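## Task

Get the tube gripped by the vise, then draw the blue-handled pin out of it without the clamped tube shifting. Finish with the entire pin resting flat on the tray's floor, lower than the rim, and the tube still held in its original clamped spot. Moving the tray is allowed only if it ends upright on the table and away from the tube and the vise's movable jaw. At the end the robot must not be in contact with the tube or the movable jaw, not even by way of a loose object, and nothing may count as done only because the robot is holding it there. Release and back the gripper away afterward.

## Robot and tools

Robot: one arm with a two-finger parallel gripper. Its fingers point along the gripper's own +x axis and close along its y axis. The reported end_effector_position is the spot between the finger pads, roughly 3 to 4 cm short of the fingertips. Joints from base outward: waist, shoulder, elbow, wrist pitch, wrist yaw, wrist roll, then the pad gap in metres.

Scene frame: origin on the tabletop right under the arm's base, +z up, +y to the left when facing along +x. The base itself may sit slightly tilted. Results report the gripper position (m), orientation as quaternion w,x,y,z, linear and angular velocities (m/s, rad/s), joint positions and velocities, and grip_measured (finger opening on the same scale you command). Printed hand position can be off, more so at long reach. Cameras: cam_high and cam_low, each 504x504.

The motion row (used by all motion tools): exactly 7 numbers, each in [-1, 1], ordered dx, dy, dz, rx, ry, rz, opening. The first six are an offset, not a pose: they are expressed in the gripper's own axes and measured from the gripper pose printed in the most recent result that shows one (before any such result in the scene, or for later calls within the same reply, from the gripper's pose when the action begins). Scale: 1.0 equals 0.6 m of translation or 180 degrees of rotation; rx, ry, rz form a single rotation vector. The seventh number, opening, is absolute: +1 fully open (0.088 m), about -0.80 where empty fingers touch, values down to -1 close no further. Closing fully from open takes at least about half a second. All zeros is not a pause: it steers the gripper back to the reference pose.

execute_actions: argument actions, a list with zero or one entry. Empty list = just report state. An entry with rows (1 to 15 rows, each a 7-number row as above) and optional steps (up to 15, default 15) runs that many 1/30 s control steps, one row per step, the last row repeating if rows run out. Every row is counted from the same reference pose, not from the previous row. An entry with only steps (up to 300) is a wait counted from the previous result. Optional pictures (boolean) toggles images. A rejected call sends nothing.

move: target is one 7-number row (same offset rules and scale); speed in m/s, 0.002 to 0.5, default 0.25, with turning capped at twice that in rad/s. Drives a straight path lasting 0.5 to 10 s; beyond 10 s it stops short. It does not slow for obstacles, the hand may lag, stray, or exceed speed near full arm extension. Opening is applied at the start. Its result adds a move: line with an outcome (done, off_target, moving, held, fault), acting limits (paced = pose clipped; held = some steps blocked, after which the arm may lunge fast), and the remaining distance to target.

wait: seconds, 0 to 10; sends nothing new. zoom_image: camera (cam_high or cam_low) and region [x0, y0, x1, y1] in image pixels from the top-left, at most 504 by 504; gives a sharper close-up of the latest image. finished_scene: scene number; ends that scene irreversibly, grades it, and supplies the next task.

Controller behaviour: each step the commanded pose is limited to within 70 mm and 16 degrees of the measured pose; damped inverse kinematics then favour position over orientation. After an action the arm continues only to the last clipped pose, so long moves may need follow-up commands. Friction can leave the hand short or tilted, and tiny moves may not happen; check pose after each move and correct tilt. A pose unreachable line or HELD marks steps the clearance check altered or blocked (the base's mounting post counts as arm). Hand target appears when the controller's current goal is known. The simulation keeps running while you deliberate.

Gripping: to hold something, command an opening well below grip_measured; the gap sets squeeze force (about 34 N per pad max). Readings may be offset by about 1 mm consistently. Fast closes can overshoot force.

Joint limits (rad): waist -3.054 to 3.054, shoulder 0 to 3.142, elbow 0 to 2.356, wrist pitch -1.571 to 1.571, wrist yaw -1.571 to 1.571, wrist roll -3.142 to 3.142. Load limits (N m): waist 17.8, shoulder 22, elbow 22, wrist pitch 5.8, wrist yaw 5.78, wrist roll 5.42, held weight included; reaching one triggers a 10 s torque fault stop. Holding loads heats motors: a MOTOR HOT warning from 50 °C, an OVER-TEMPERATURE FAULT hold at 95 °C, and power loss with a limp arm if cooling fails.

Avoid: dropping or knocking anything off the table, slamming, fast or deep presses into contact (speed and overshoot past contact raise force), moving the clamped tube, and ending in contact with the tube or movable jaw. Occasionally a loose object gets a brief external shove. Move smoothly and release before finishing.

Each tool is called after "Emit:" by a JSON object that holds its "op" and its "data", one argument or row to a line.

## Session

Emit:
{"op": "execute_actions", "data": {
  "actions": []
}}

Scene clock: 0.00 s of 6060.00 s.
end_effector_position=(+0.1617, -0.4371, +0.1650) grip_measured=+0.823 end_effector_quat_wxyz=(+0.819, -0.326, +0.469, -0.054) end_effector_velocity=(+0.001, +0.005, -0.001) end_effector_angular_velocity=(+0.021, -0.010, +0.016)
Joint positions: [-1.364  2.028  1.271 -0.256 -0.439 -1.64   0.079]
Joint velocities: [-0.002 -0.002 -0.002 -0.022 -0.022 -0.007  0.   ]
Motor temperatures (°C, as the motors report them): [23 22 24 23 23 24]
Heat: hottest elbow 24 °C (+0.0 °C/min).
Hand target: +0.162, -0.437, +0.165; +0.819, -0.326, +0.469, -0.054

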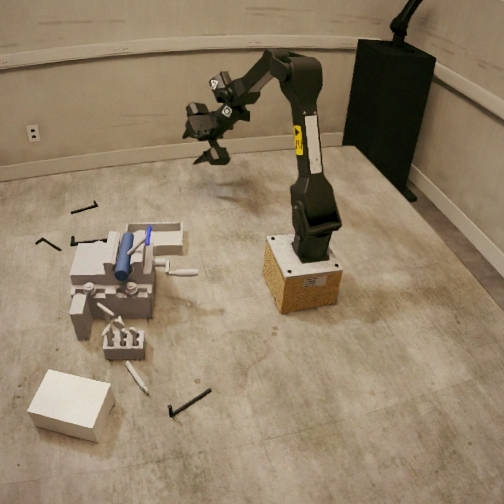

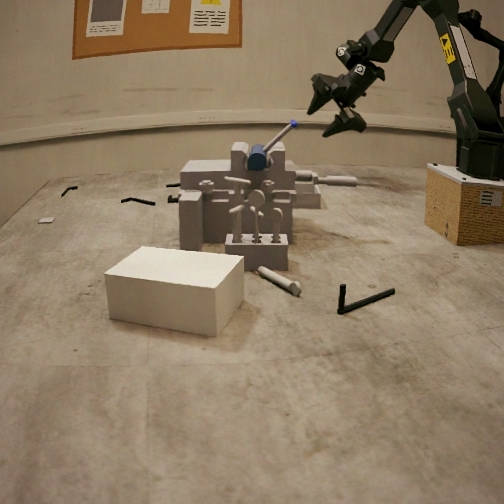

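Emit:
{"op": "zoom_image", "data": {
  "camera": "cam_high",
  "region": [50, 200, 230, 360]
}}

Emit:
{"op": "zoom_image", "data": {
  "camera": "cam_low",
  "region": [160, 100, 380, 280]
}}

Region (50, 200, 230, 360) of cam_high's 504x504 image, scaled by 2.800, with more detail than that image has.

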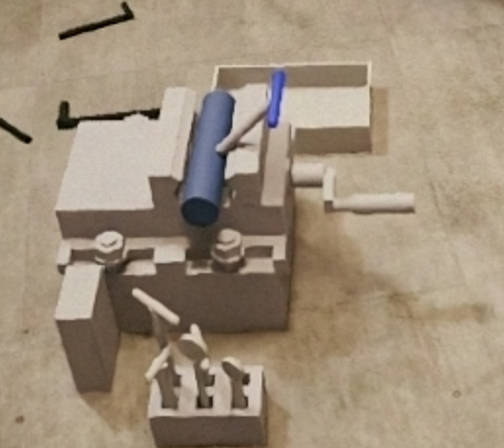

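Region (160, 100, 380, 280) of cam_low's 504x504 image, scaled by 2.291, with more detail than that image has; it fills the top 412 rows of this view, and the rest is white.

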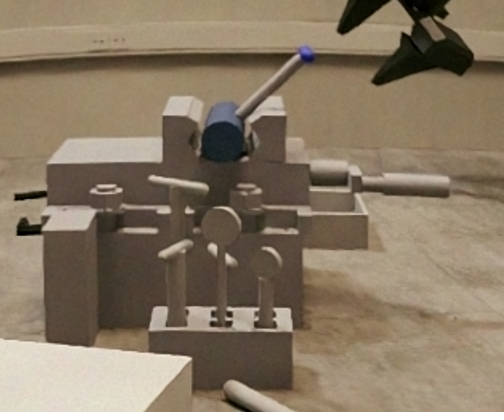

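Emit:
{"op": "move", "data": {
  "target": [0,0,0,0.221,-0.318,0.037,1],
  "speed": 0.4
}}

Emit:
{"op": "move", "data": {
  "target": [0.0,0.75,0.0,0,0,0,1],
  "speed": 0.3
}}

Scene clock: 14.43 s of 6060.00 s.
end_effector_position=(+0.1618, -0.4374, +0.1639) grip_measured=+0.986 end_effector_quat_wxyz=(+1.000, -0.005, +0.001, +0.002) end_effector_velocity=(-0.001, +0.002, -0.002) end_effector_angular_velocity=(+0.025, -0.022, +0.003)
Joint positions: [-1.553  2.426  1.448 -0.069 -1.518 -1.029  0.087]
Joint velocities: [-0.002 -0.002 -0.056  0.183 -0.022  0.154 -0.   ]
Motor temperatures (°C, as the motors report them): [23 26 26 24 23 24]
Heat: hottest shoulder 26 °C (+8.3 °C/min).
Hand target: +0.160, -0.436, +0.165; +1.000, -0.002, +0.001, +0.000
Off the commanded pose: 0.001 m, 1 deg.
move: done

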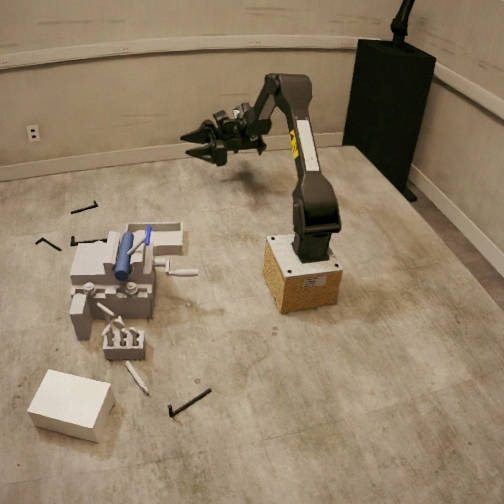

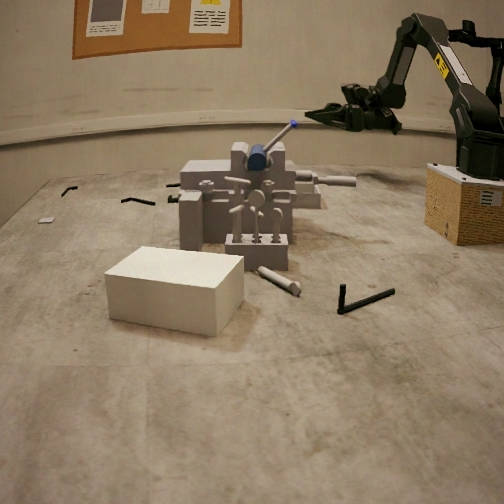

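Scene clock: 16.27 s of 6060.00 s.
end_effector_position=(+0.1622, -0.0648, +0.1642) grip_measured=+0.986 end_effector_quat_wxyz=(+0.996, -0.000, +0.001, +0.087) end_effector_velocity=(-0.000, +0.001, +0.001) end_effector_angular_velocity=(-0.008, -0.009, -0.001)
Joint positions: [-1.406  1.548  0.028  0.063 -1.528 -1.423  0.087]
Joint velocities: [-0.002  0.002 -0.002 -0.007 -0.007 -0.022  0.   ]
Motor temperatures (°C, as the motors report them): [23 27 26 24 23 24]
Heat: hottest shoulder 27 °C (+11.1 °C/min).
Hand target: +0.162, -0.067, +0.164; +0.996, +0.001, +0.003, +0.084
Off the commanded pose: 0.078 m, 10 deg; position clipped at the last step of the last action.
move: held; limits=paced,held; held on 13 of 55 steps, including the last
pose unreachable: on one or more control steps of this call an arm could not follow its commanded pose, so it was not sent that pose on those steps. On the call's last step it was still not sent that pose. It may still have moved: this result reports where it is.
cause: the commanded pose would bring two parts of the arm too close to each other (joints 3 (elbow) to 5 (wrist yaw) lie between them).

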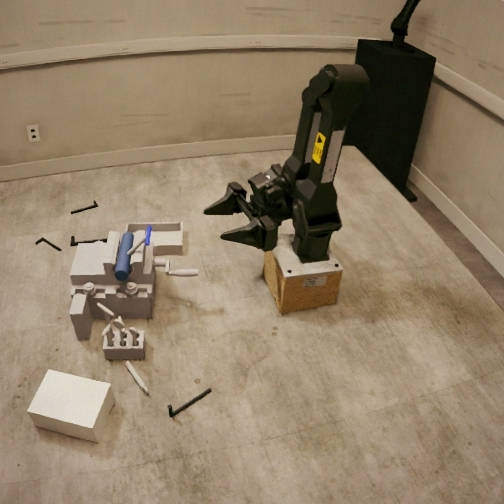

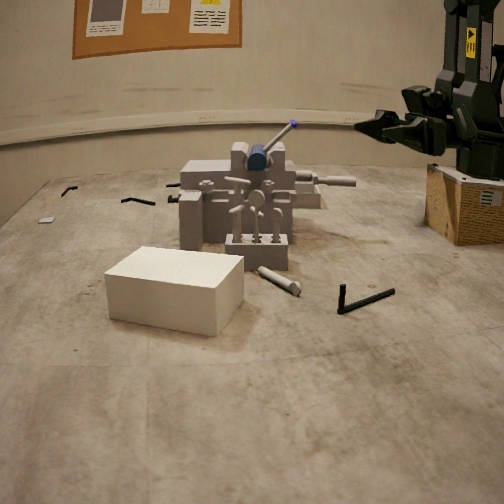

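Emit:
{"op": "move", "data": {
  "target": [0.16,0.1,0.1,0,0.5,-0.03,1],
  "speed": 0.3
}}

Scene clock: 23.87 s of 6060.00 s.
end_effector_position=(+0.1673, -0.0631, +0.1701) grip_measured=+0.986 end_effector_quat_wxyz=(+0.994, -0.010, +0.043, +0.102) end_effector_velocity=(-0.000, +0.000, -0.001) end_effector_angular_velocity=(-0.002, +0.007, -0.004)
Joint positions: [-1.338  1.301  0.028 -0.004 -1.44  -1.249  0.087]
Joint velocities: [-0.002 -0.002 -0.002 -0.007  0.007 -0.007 -0.   ]
Motor temperatures (°C, as the motors report them): [23 26 26 24 24 24]
Heat: hottest shoulder 26 °C (+5.0 °C/min).
Hand target: +0.167, -0.063, +0.169; +0.994, -0.009, +0.043, +0.100
Off the commanded pose: 0.121 m, 86 deg; position and orientation clipped at the last step of the last action.
move: held; limits=paced,held; held on 80 of 89 steps, including the last
pose unreachable: on one or more control steps of this call an arm could not follow its commanded pose, so it was not sent that pose on those steps. On the call's last step it was still not sent that pose. It may still have moved: this result reports where it is.
cause: the commanded pose would bring two parts of the arm too close to each other (joints 3 (elbow) to 5 (wrist yaw) lie between them).

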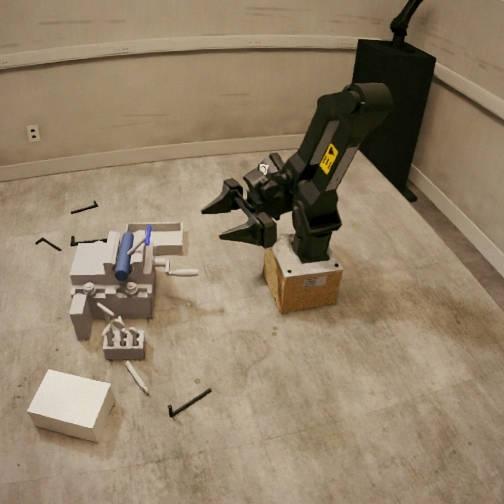

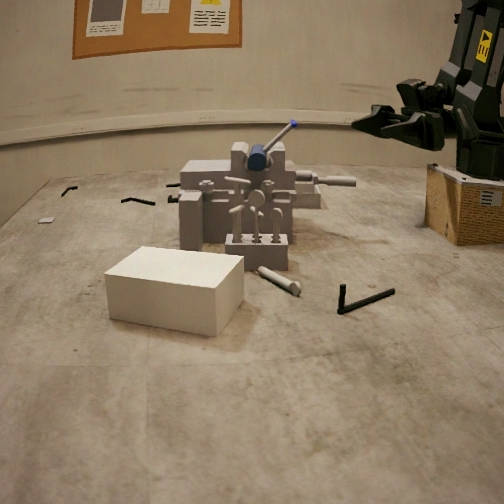

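Back out first.

Emit:
{"op": "move", "data": {
  "target": [0.0,-0.4,0.15,0,0,-0.06,1],
  "speed": 0.3
}}

Emit:
{"op": "move", "data": {
  "target": [0,0,0,0,0.48,0,1],
  "speed": 0.4
}}

Scene clock: 28.80 s of 6060.00 s.
end_effector_position=(+0.2223, -0.2954, +0.2622) grip_measured=+0.986 end_effector_quat_wxyz=(+0.999, -0.021, +0.042, +0.009) end_effector_velocity=(-0.001, +0.000, -0.000) end_effector_angular_velocity=(+0.020, -0.004, +0.002)
Joint positions: [-1.327  1.751  0.771  0.475 -1.301 -0.503  0.087]
Joint velocities: [-0.002  0.002 -0.002  0.007 -0.007  0.022 -0.   ]
Motor temperatures (°C, as the motors report them): [23 25 26 24 24 24]
Heat: hottest elbow 26 °C (+4.2 °C/min).
Hand target: +0.224, -0.296, +0.258; +0.999, -0.014, +0.044, +0.010
Off the commanded pose: 0.001 m, 1 deg.
move: done

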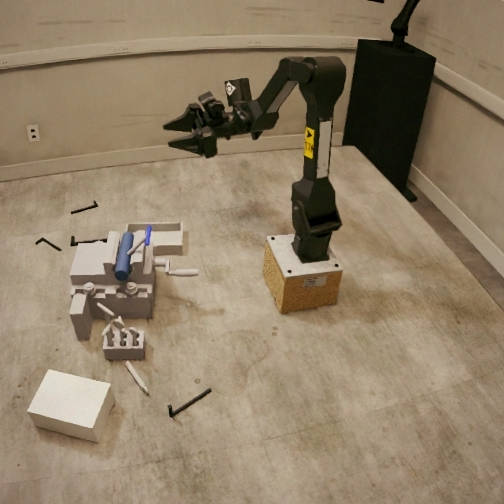

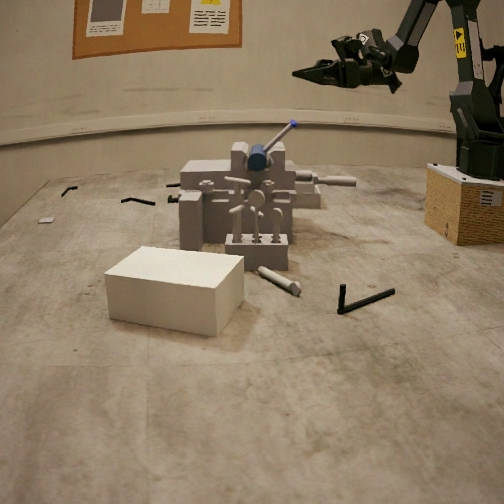

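Scene clock: 31.20 s of 6060.00 s.
end_effector_position=(+0.2229, -0.2952, +0.2643) grip_measured=+0.986 end_effector_quat_wxyz=(+0.704, -0.021, +0.710, -0.006) end_effector_velocity=(-0.002, -0.001, +0.003) end_effector_angular_velocity=(-0.006, +0.004, +0.005)
Joint positions: [-0.911  2.006  1.837 -1.428  0.048 -0.919  0.087]
Joint velocities: [-0.002 -0.002  0.007 -0.007  0.007 -0.007 -0.   ]
Motor temperatures (°C, as the motors report them): [23 25 26 24 24 24]
Heat: hottest elbow 26 °C (+3.8 °C/min).
Hand target: +0.225, -0.296, +0.260; +0.701, -0.017, +0.713, -0.003
Off the commanded pose: 0.002 m, 1 deg.
move: done

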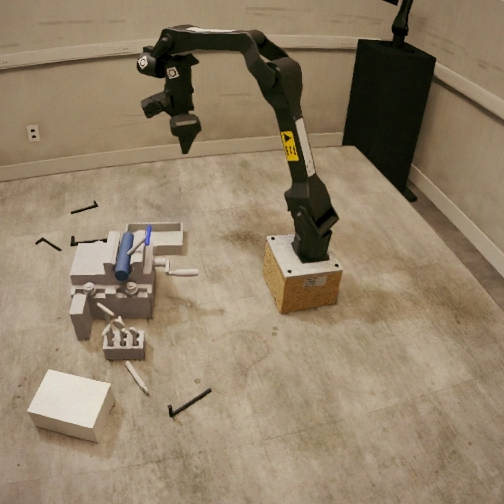

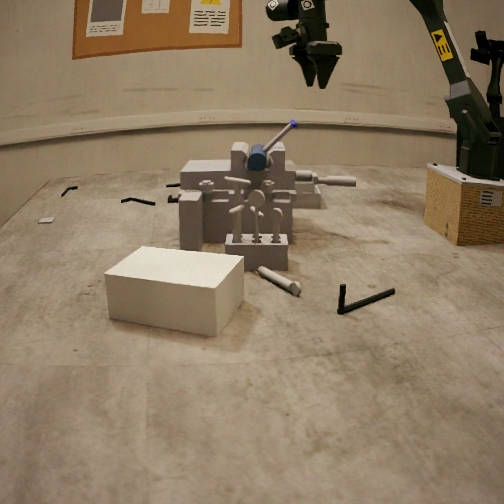

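Gripper axes now: x=down, y=+y, z=+x. Go to (0.24,0.02,0.17).

Emit:
{"op": "move", "data": {
  "target": [0.155,0.525,0.03,0,0,0,1],
  "speed": 0.3
}}

Scene clock: 35.17 s of 6060.00 s.
end_effector_position=(+0.2380, +0.0185, +0.1650) grip_measured=+0.986 end_effector_quat_wxyz=(+0.709, -0.017, +0.705, -0.002) end_effector_velocity=(-0.003, +0.004, -0.001) end_effector_angular_velocity=(+0.021, +0.014, -0.005)
Joint positions: [ 0.055  1.559  0.922 -0.972 -0.003  0.046  0.087]
Joint velocities: [ 0.002  0.002 -0.002 -0.007 -0.022  0.007  0.   ]
Motor temperatures (°C, as the motors report them): [23 26 27 24 24 24]
Heat: hottest elbow 27 °C (+5.1 °C/min).
Hand target: +0.234, +0.019, +0.160; +0.702, -0.018, +0.712, -0.003
Off the commanded pose: 0.007 m, 1 deg.
move: done

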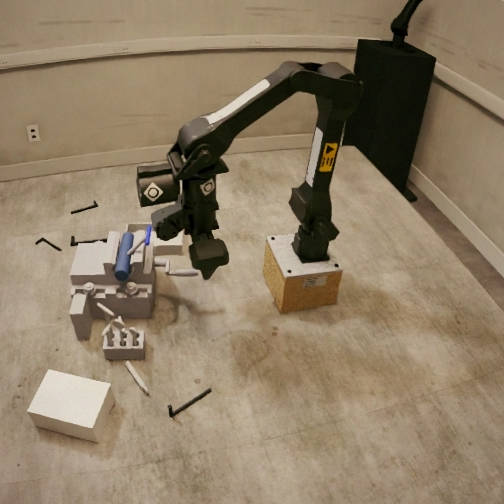

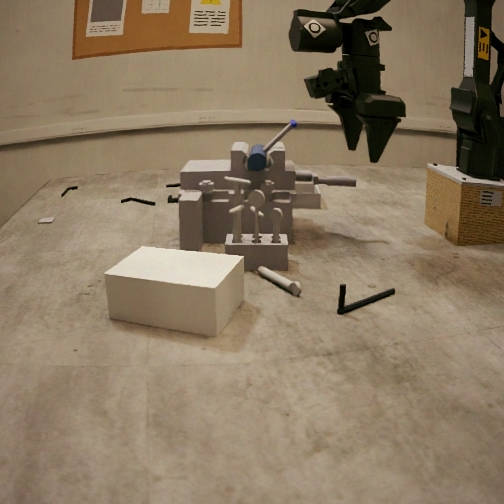

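Emit:
{"op": "move", "data": {
  "target": [0.0,0,0.075,0,0,0,1]
}}

Emit:
{"op": "move", "data": {
  "target": [0.07,0,0,0,0,0,1],
  "speed": 0.1
}}

Emit:
{"op": "zoom_image", "data": {
  "camera": "cam_high",
  "region": [100, 180, 260, 320]
}}

Emit:
{"op": "zoom_image", "data": {
  "camera": "cam_low",
  "region": [220, 80, 420, 240]
}}

Scene clock: 43.20 s of 6060.00 s.
end_effector_position=(+0.2817, +0.0202, +0.1664) grip_measured=+0.986 end_effector_quat_wxyz=(+0.712, -0.017, +0.702, -0.002) end_effector_velocity=(-0.001, +0.000, -0.001) end_effector_angular_velocity=(+0.007, +0.013, +0.005)
Joint positions: [ 0.05   1.715  1.087 -0.973 -0.003  0.042  0.087]
Joint velocities: [-0.002  0.007  0.002 -0.007 -0.007 -0.007 -0.   ]
Motor temperatures (°C, as the motors report them): [23 26 27 24 23 24]
Heat: hottest elbow 27 °C (+4.2 °C/min).
Hand target: +0.283, +0.019, +0.165; +0.709, -0.017, +0.705, -0.002
Off the commanded pose: 0.002 m, 0 deg.
move: done

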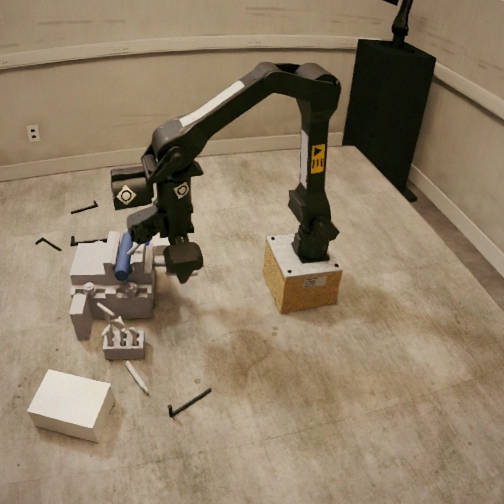

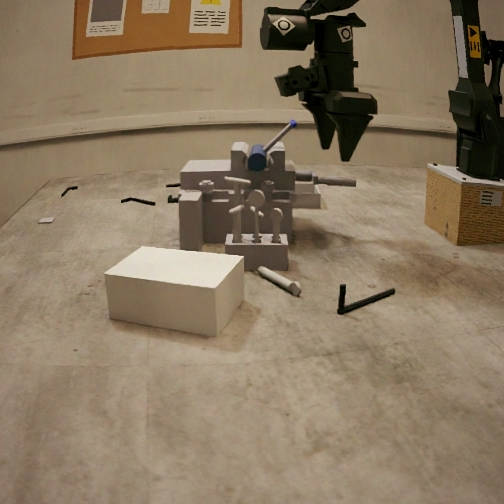

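Scene clock: 44.00 s of 6060.00 s.
end_effector_position=(+0.2857, +0.0194, +0.1301) grip_measured=+0.986 end_effector_quat_wxyz=(+0.719, -0.017, +0.695, -0.001) end_effector_velocity=(-0.007, -0.000, -0.003) end_effector_angular_velocity=(+0.005, +0.032, +0.004)
Joint positions: [ 0.05   1.773  0.995 -0.804 -0.003  0.042  0.087]
Joint velocities: [-0.002  0.002 -0.007 -0.022 -0.007 -0.007 -0.   ]
Motor temperatures (°C, as the motors report them): [23 26 27 24 23 24]
Heat: hottest elbow 27 °C (+4.1 °C/min).
Hand target: +0.282, +0.019, +0.124; +0.712, -0.017, +0.702, -0.002
Off the commanded pose: 0.007 m, 1 deg.
move: done

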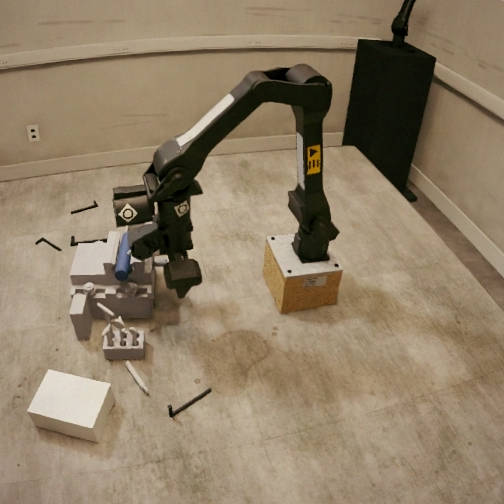

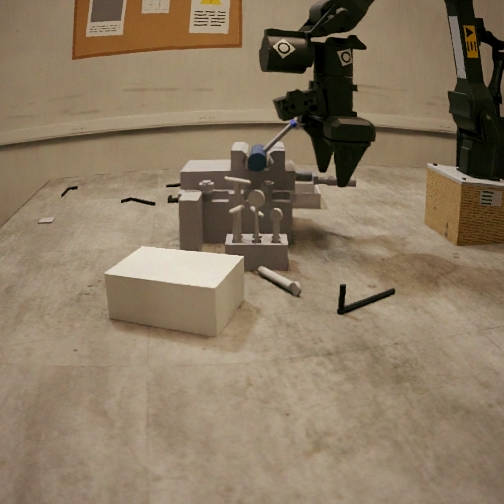

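Region (100, 180, 260, 320) of cam_high's 504x504 image, scaled by 3.150, with more detail than that image has; it fills the top 441 rows of this view, and the rest is white.

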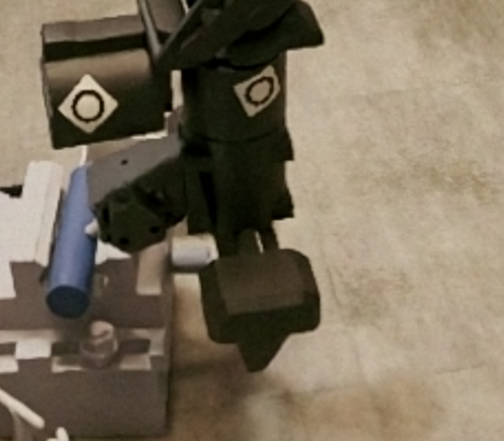

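Region (220, 80, 420, 240) of cam_low's 504x504 image, scaled by 2.520, with more detail than that image has; it fills the top 403 rows of this view, and the rest is white.

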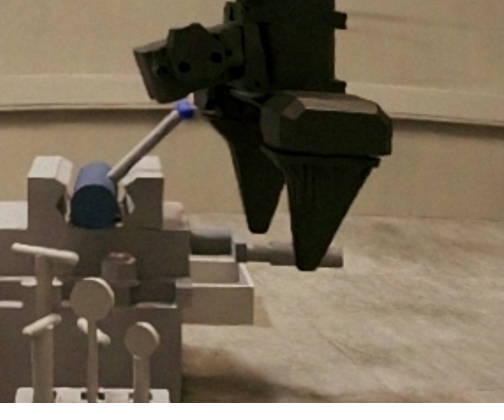

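Emit:
{"op": "move", "data": {
  "target": [-0.06,0,-0.02,0,0,0,1]
}}

Emit:
{"op": "move", "data": {
  "target": [0,0,0,0.99,0,0,1],
  "speed": 0.5
}}

Emit:
{"op": "move", "data": {
  "target": [0.1,0,0,0,0,0,1],
  "speed": 0.1
}}

Emit:
{"op": "zoom_image", "data": {
  "camera": "cam_low",
  "region": [220, 80, 420, 240]
}}

Scene clock: 51.17 s of 6060.00 s.
end_effector_position=(+0.2713, +0.0195, +0.1624) grip_measured=+0.986 end_effector_quat_wxyz=(+0.715, -0.017, +0.699, -0.001) end_effector_velocity=(-0.003, +0.004, -0.001) end_effector_angular_velocity=(+0.021, +0.014, +0.010)
Joint positions: [ 0.05   1.675  1.026 -0.943 -0.003  0.041  0.087]
Joint velocities: [ 0.002  0.002 -0.002 -0.007 -0.022 -0.007 -0.   ]
Motor temperatures (°C, as the motors report them): [23 26 27 24 23 24]
Heat: hottest elbow 27 °C (+3.5 °C/min).
Hand target: +0.273, +0.020, +0.166; +0.719, -0.017, +0.695, -0.001
Off the commanded pose: 0.004 m, 1 deg.
move: done

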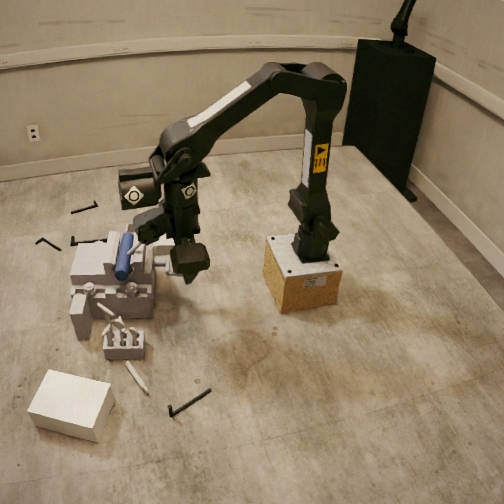

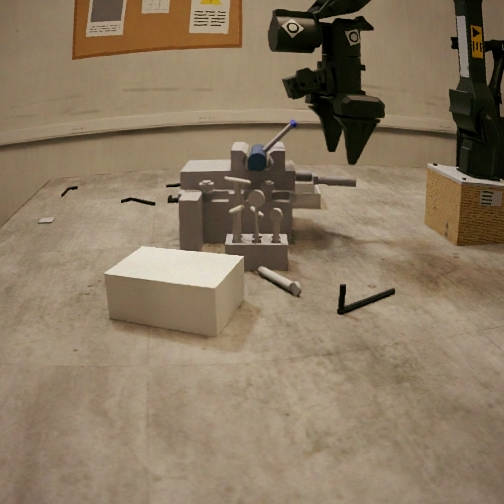

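Scene clock: 54.80 s of 6060.00 s.
end_effector_position=(+0.2712, +0.0199, +0.1625) grip_measured=+0.986 end_effector_quat_wxyz=(+0.034, +0.715, +0.019, -0.699) end_effector_velocity=(-0.002, -0.001, +0.000) end_effector_angular_velocity=(+0.007, +0.007, -0.015)
Joint positions: [ 0.049  1.674  1.026 -0.944 -0.007  3.13   0.087]
Joint velocities: [-0.007 -0.002 -0.002 -0.007 -0.007  0.007 -0.   ]
Motor temperatures (°C, as the motors report them): [23 26 27 24 23 24]
Heat: hottest elbow 27 °C (+3.3 °C/min).
Hand target: +0.271, +0.019, +0.162; +0.031, +0.715, +0.016, -0.699
Off the commanded pose: 0.000 m, 1 deg.
joint sent to its limit — the command would take joint 6 (wrist roll) past its upper limit, so that joint was sent only as far as its limit.
move: done

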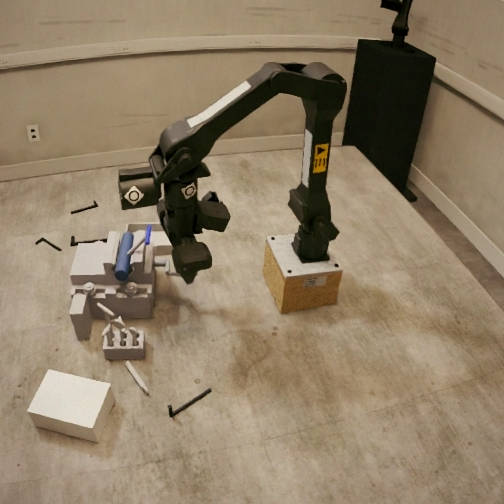

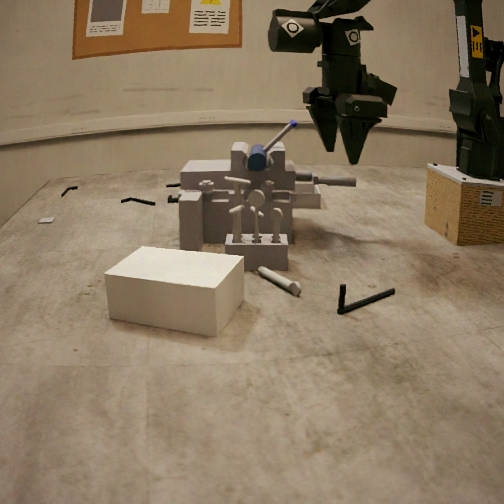

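Scene clock: 55.80 s of 6060.00 s.
end_effector_position=(+0.2761, +0.0186, +0.1077) grip_measured=+0.986 end_effector_quat_wxyz=(+0.034, +0.721, +0.019, -0.692) end_effector_velocity=(-0.002, +0.000, +0.000) end_effector_angular_velocity=(+0.007, +0.008, -0.010)
Joint positions: [ 0.049  1.78   0.9   -0.693 -0.007  3.13   0.087]
Joint velocities: [-0.002 -0.002 -0.002 -0.007 -0.007  0.007 -0.   ]
Motor temperatures (°C, as the motors report them): [23 26 27 24 23 24]
Heat: hottest elbow 27 °C (+3.2 °C/min).
Hand target: +0.272, +0.018, +0.103; +0.034, +0.714, +0.018, -0.699
Off the commanded pose: 0.006 m, 1 deg.
move: done

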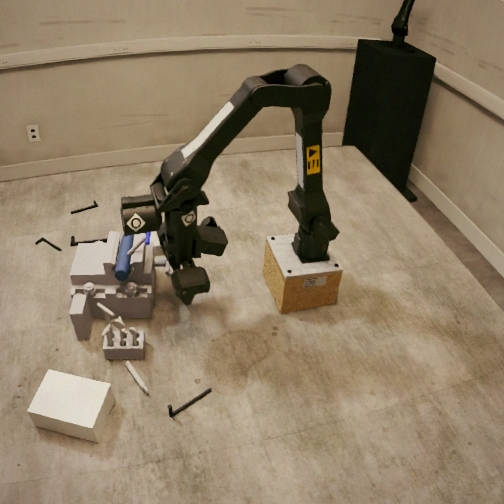

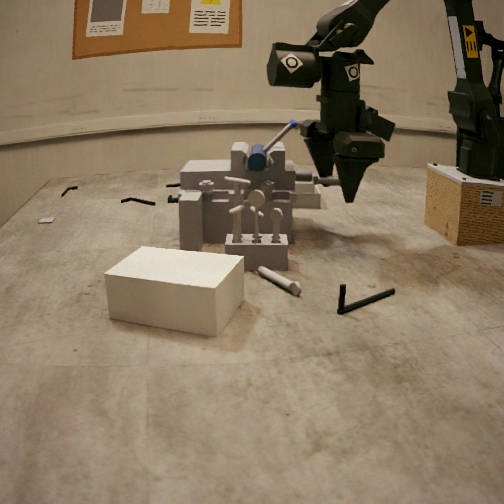

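Region (220, 80, 420, 240) of cam_low's 504x504 image, scaled by 2.520, with more detail than that image has; it fills the top 403 rows of this view, and the rest is white.

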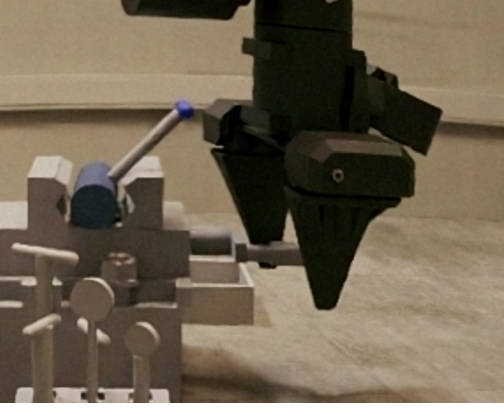

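Emit:
{"op": "move", "data": {
  "target": [0.01,0,0,0,0,0,-0.2],
  "speed": 0.05
}}

Emit:
{"op": "zoom_image", "data": {
  "camera": "cam_high",
  "region": [100, 180, 260, 320]
}}

Emit:
{"op": "zoom_image", "data": {
  "camera": "cam_low",
  "region": [220, 80, 420, 240]
}}

Scene clock: 60.10 s of 6060.00 s.
end_effector_position=(+0.2784, -0.0026, +0.1078) grip_measured=-0.190 end_effector_quat_wxyz=(+0.043, +0.724, -0.019, -0.688) end_effector_velocity=(+0.001, +0.002, +0.000) end_effector_angular_velocity=(+0.007, -0.006, +0.010)
Joint positions: [ 0.01   1.781  0.896 -0.679  0.06   3.13   0.03 ]
Joint velocities: [ 0.002 -0.002 -0.002  0.007 -0.007 -0.007 -0.   ]
Motor temperatures (°C, as the motors report them): [23 26 27 24 24 24]
Heat: hottest elbow 27 °C (+3.0 °C/min).
Hand target: +0.276, +0.017, +0.102; +0.035, +0.721, +0.018, -0.692
Off the commanded pose: 0.022 m, 5 deg.
move: off_target

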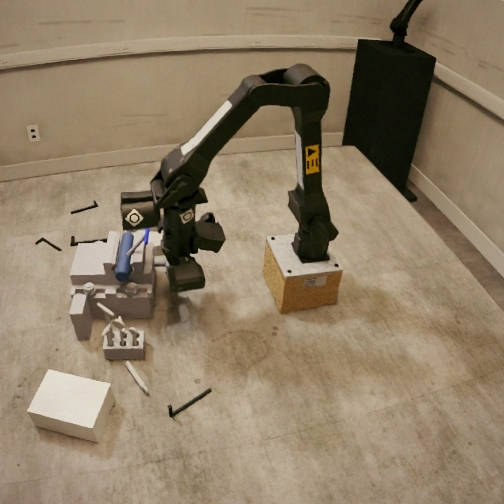

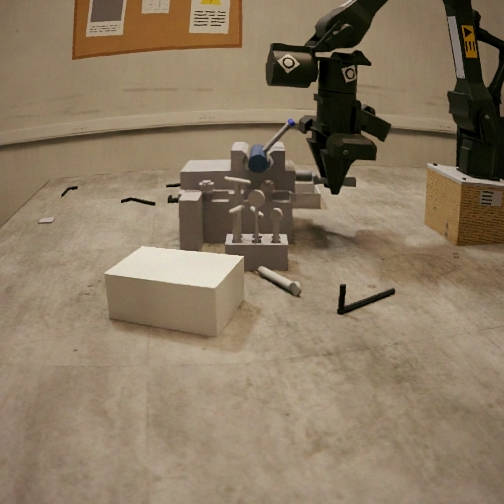

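Region (100, 180, 260, 320) of cam_high's 504x504 image, scaled by 3.150, with more detail than that image has; it fills the top 441 rows of this view, and the rest is white.

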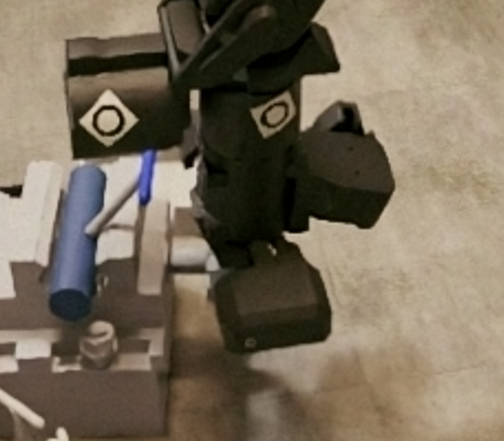

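Region (220, 80, 420, 240) of cam_low's 504x504 image, scaled by 2.520, with more detail than that image has; it fills the top 403 rows of this view, and the rest is white.

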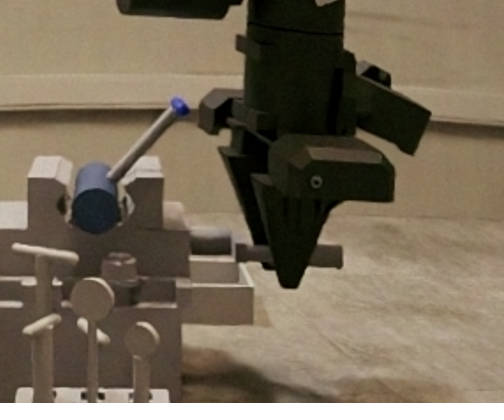

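Emit:
{"op": "move", "data": {
  "target": [0.0,0.017,0.03,0,0.1,0,-0.2],
  "speed": 0.05
}}

Emit:
{"op": "move", "data": {
  "target": [0.0,0,0,0,0,0,-0.75],
  "speed": 0.05
}}

Emit:
{"op": "zoom_image", "data": {
  "camera": "cam_low",
  "region": [220, 80, 420, 240]
}}

Scene clock: 69.97 s of 6060.00 s.
end_effector_position=(+0.2637, -0.0126, +0.1100) grip_measured=-0.200 end_effector_quat_wxyz=(+0.048, +0.824, -0.013, -0.565) end_effector_velocity=(-0.000, +0.000, +0.000) end_effector_angular_velocity=(-0.001, -0.006, +0.021)
Joint positions: [-0.038  1.509  0.553 -0.289  0.042  3.064  0.029]
Joint velocities: [-0.002 -0.007 -0.007  0.007 -0.007 -0.022  0.   ]
Motor temperatures (°C, as the motors report them): [23 26 27 24 25 24]
Heat: hottest elbow 27 °C (+2.0 °C/min).
Hand target: +0.261, -0.013, +0.109; +0.048, +0.823, -0.012, -0.566
Off the commanded pose: 0.004 m, 0 deg.
move: done

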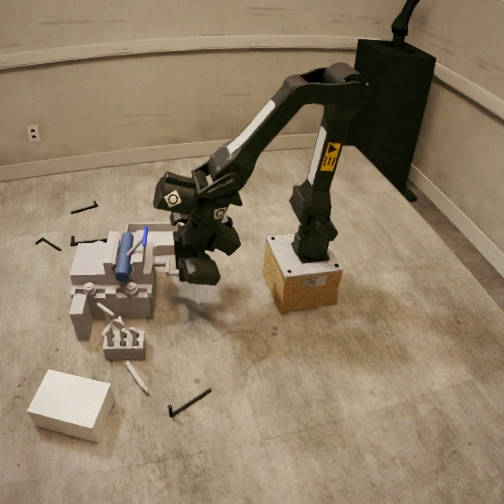

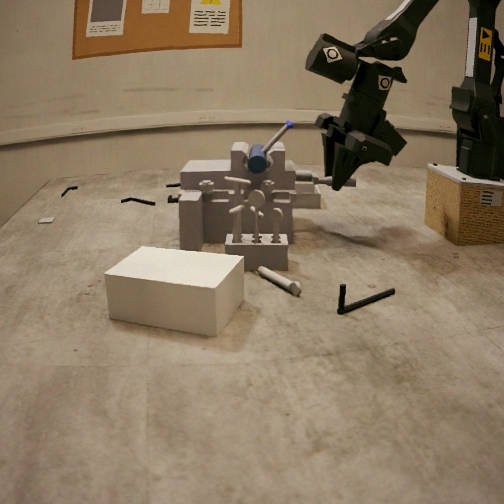

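Scene clock: 70.47 s of 6060.00 s.
end_effector_position=(+0.2640, -0.0090, +0.1100) grip_measured=-0.444 end_effector_quat_wxyz=(+0.042, +0.824, -0.006, -0.565) end_effector_velocity=(+0.000, -0.002, -0.001) end_effector_angular_velocity=(-0.009, -0.002, +0.002)
Joint positions: [-0.034  1.509  0.553 -0.288  0.025  3.069  0.017]
Joint velocities: [-0.002  0.002 -0.002  0.007  0.007 -0.007 -0.   ]
Motor temperatures (°C, as the motors report them): [23 26 27 24 25 24]
Heat: hottest elbow 27 °C (+2.0 °C/min).
Hand target: +0.264, -0.013, +0.110; +0.048, +0.824, -0.013, -0.565
Off the commanded pose: 0.004 m, 1 deg.
move: done

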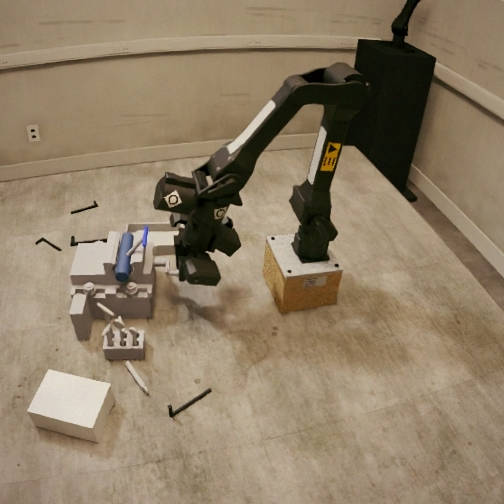

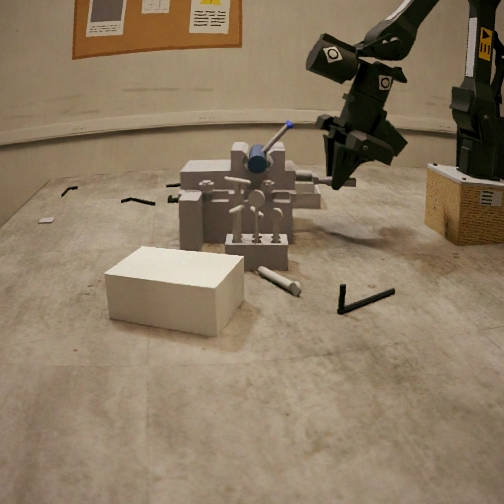

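Region (220, 80, 420, 240) of cam_low's 504x504 image, scaled by 2.520, with more detail than that image has; it fills the top 403 rows of this view, and the rest is white.

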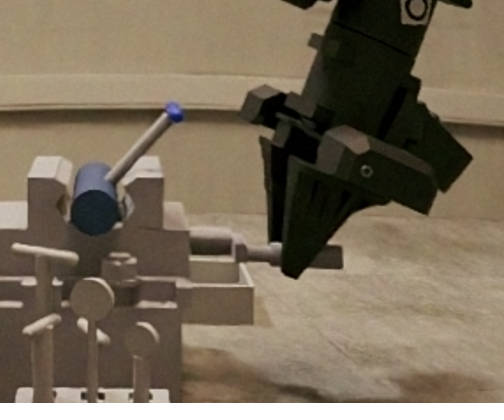

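Emit:
{"op": "move", "data": {
  "target": [-0.039,0.017,-0.015,0,0,0,-0.75],
  "speed": 0.05
}}

Emit:
{"op": "move", "data": {
  "target": [-0.016,0.042,-0.006,0,0,0,-0.75],
  "speed": 0.05
}}

Emit:
{"op": "zoom_image", "data": {
  "camera": "cam_low",
  "region": [220, 80, 420, 240]
}}

Scene clock: 78.57 s of 6060.00 s.
end_effector_position=(+0.2625, -0.0171, +0.1323) grip_measured=-0.449 end_effector_quat_wxyz=(+0.038, +0.823, -0.009, -0.567) end_effector_velocity=(+0.001, -0.003, +0.002) end_effector_angular_velocity=(-0.004, -0.003, -0.017)
Joint positions: [-0.073  1.443  0.608 -0.415  0.014  3.042  0.017]
Joint velocities: [-0.007 -0.002  0.007 -0.007  0.007  0.007 -0.   ]
Motor temperatures (°C, as the motors report them): [23 26 28 24 25 24]
Heat: hottest elbow 28 °C (+2.0 °C/min).
Hand target: +0.264, -0.017, +0.136; +0.042, +0.824, -0.006, -0.564
Off the commanded pose: 0.004 m, 1 deg.
move: done

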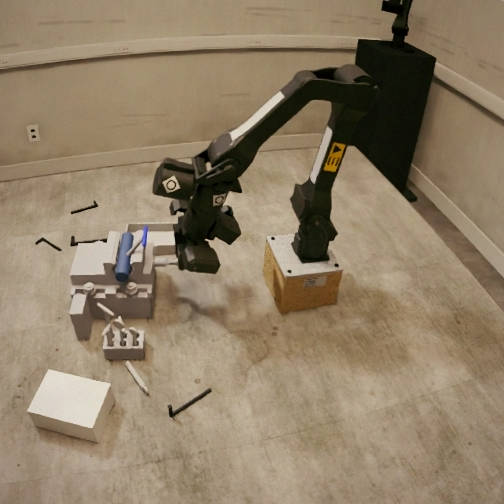

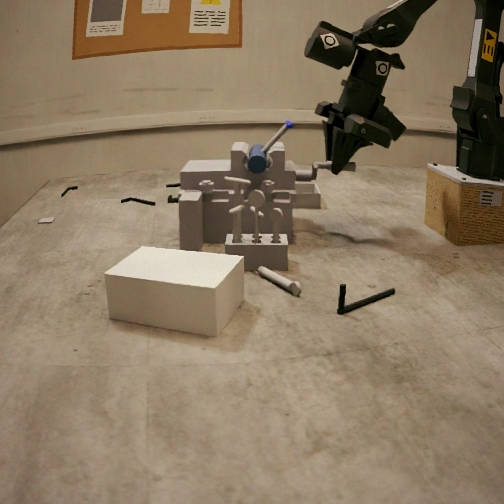

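Scene clock: 79.43 s of 6060.00 s.
end_effector_position=(+0.2592, -0.0375, +0.1430) grip_measured=-0.450 end_effector_quat_wxyz=(+0.031, +0.821, -0.005, -0.570) end_effector_velocity=(-0.006, -0.003, -0.002) end_effector_angular_velocity=(-0.005, +0.023, -0.008)
Joint positions: [-0.178  1.42   0.64  -0.481 -0.032  2.949  0.017]
Joint velocities: [-0.012 -0.002 -0.002 -0.022  0.007 -0.007 -0.   ]
Motor temperatures (°C, as the motors report them): [23 26 28 24 25 24]
Heat: hottest elbow 28 °C (+2.0 °C/min).
Hand target: +0.263, -0.042, +0.145; +0.039, +0.823, -0.010, -0.567
Off the commanded pose: 0.006 m, 1 deg.
move: done

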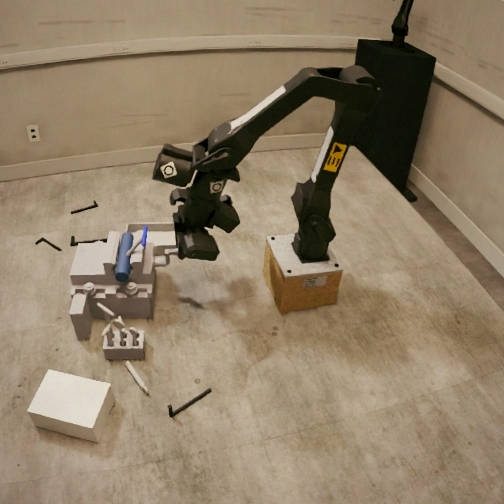

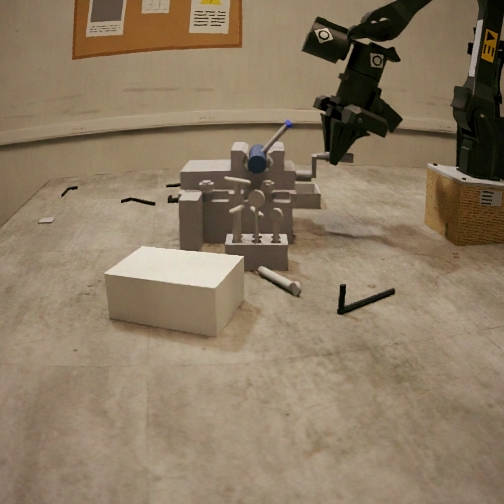

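Region (220, 80, 420, 240) of cam_low's 504x504 image, scaled by 2.520, with more detail than that image has; it fills the top 403 rows of this view, and the rest is white.

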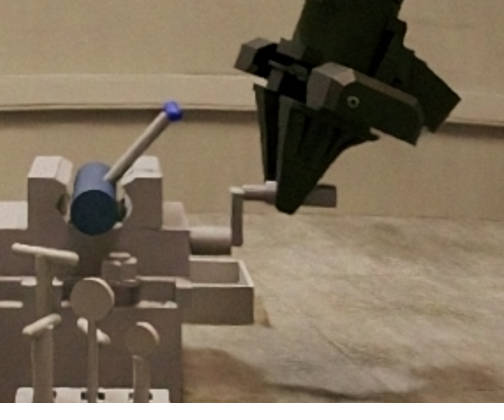

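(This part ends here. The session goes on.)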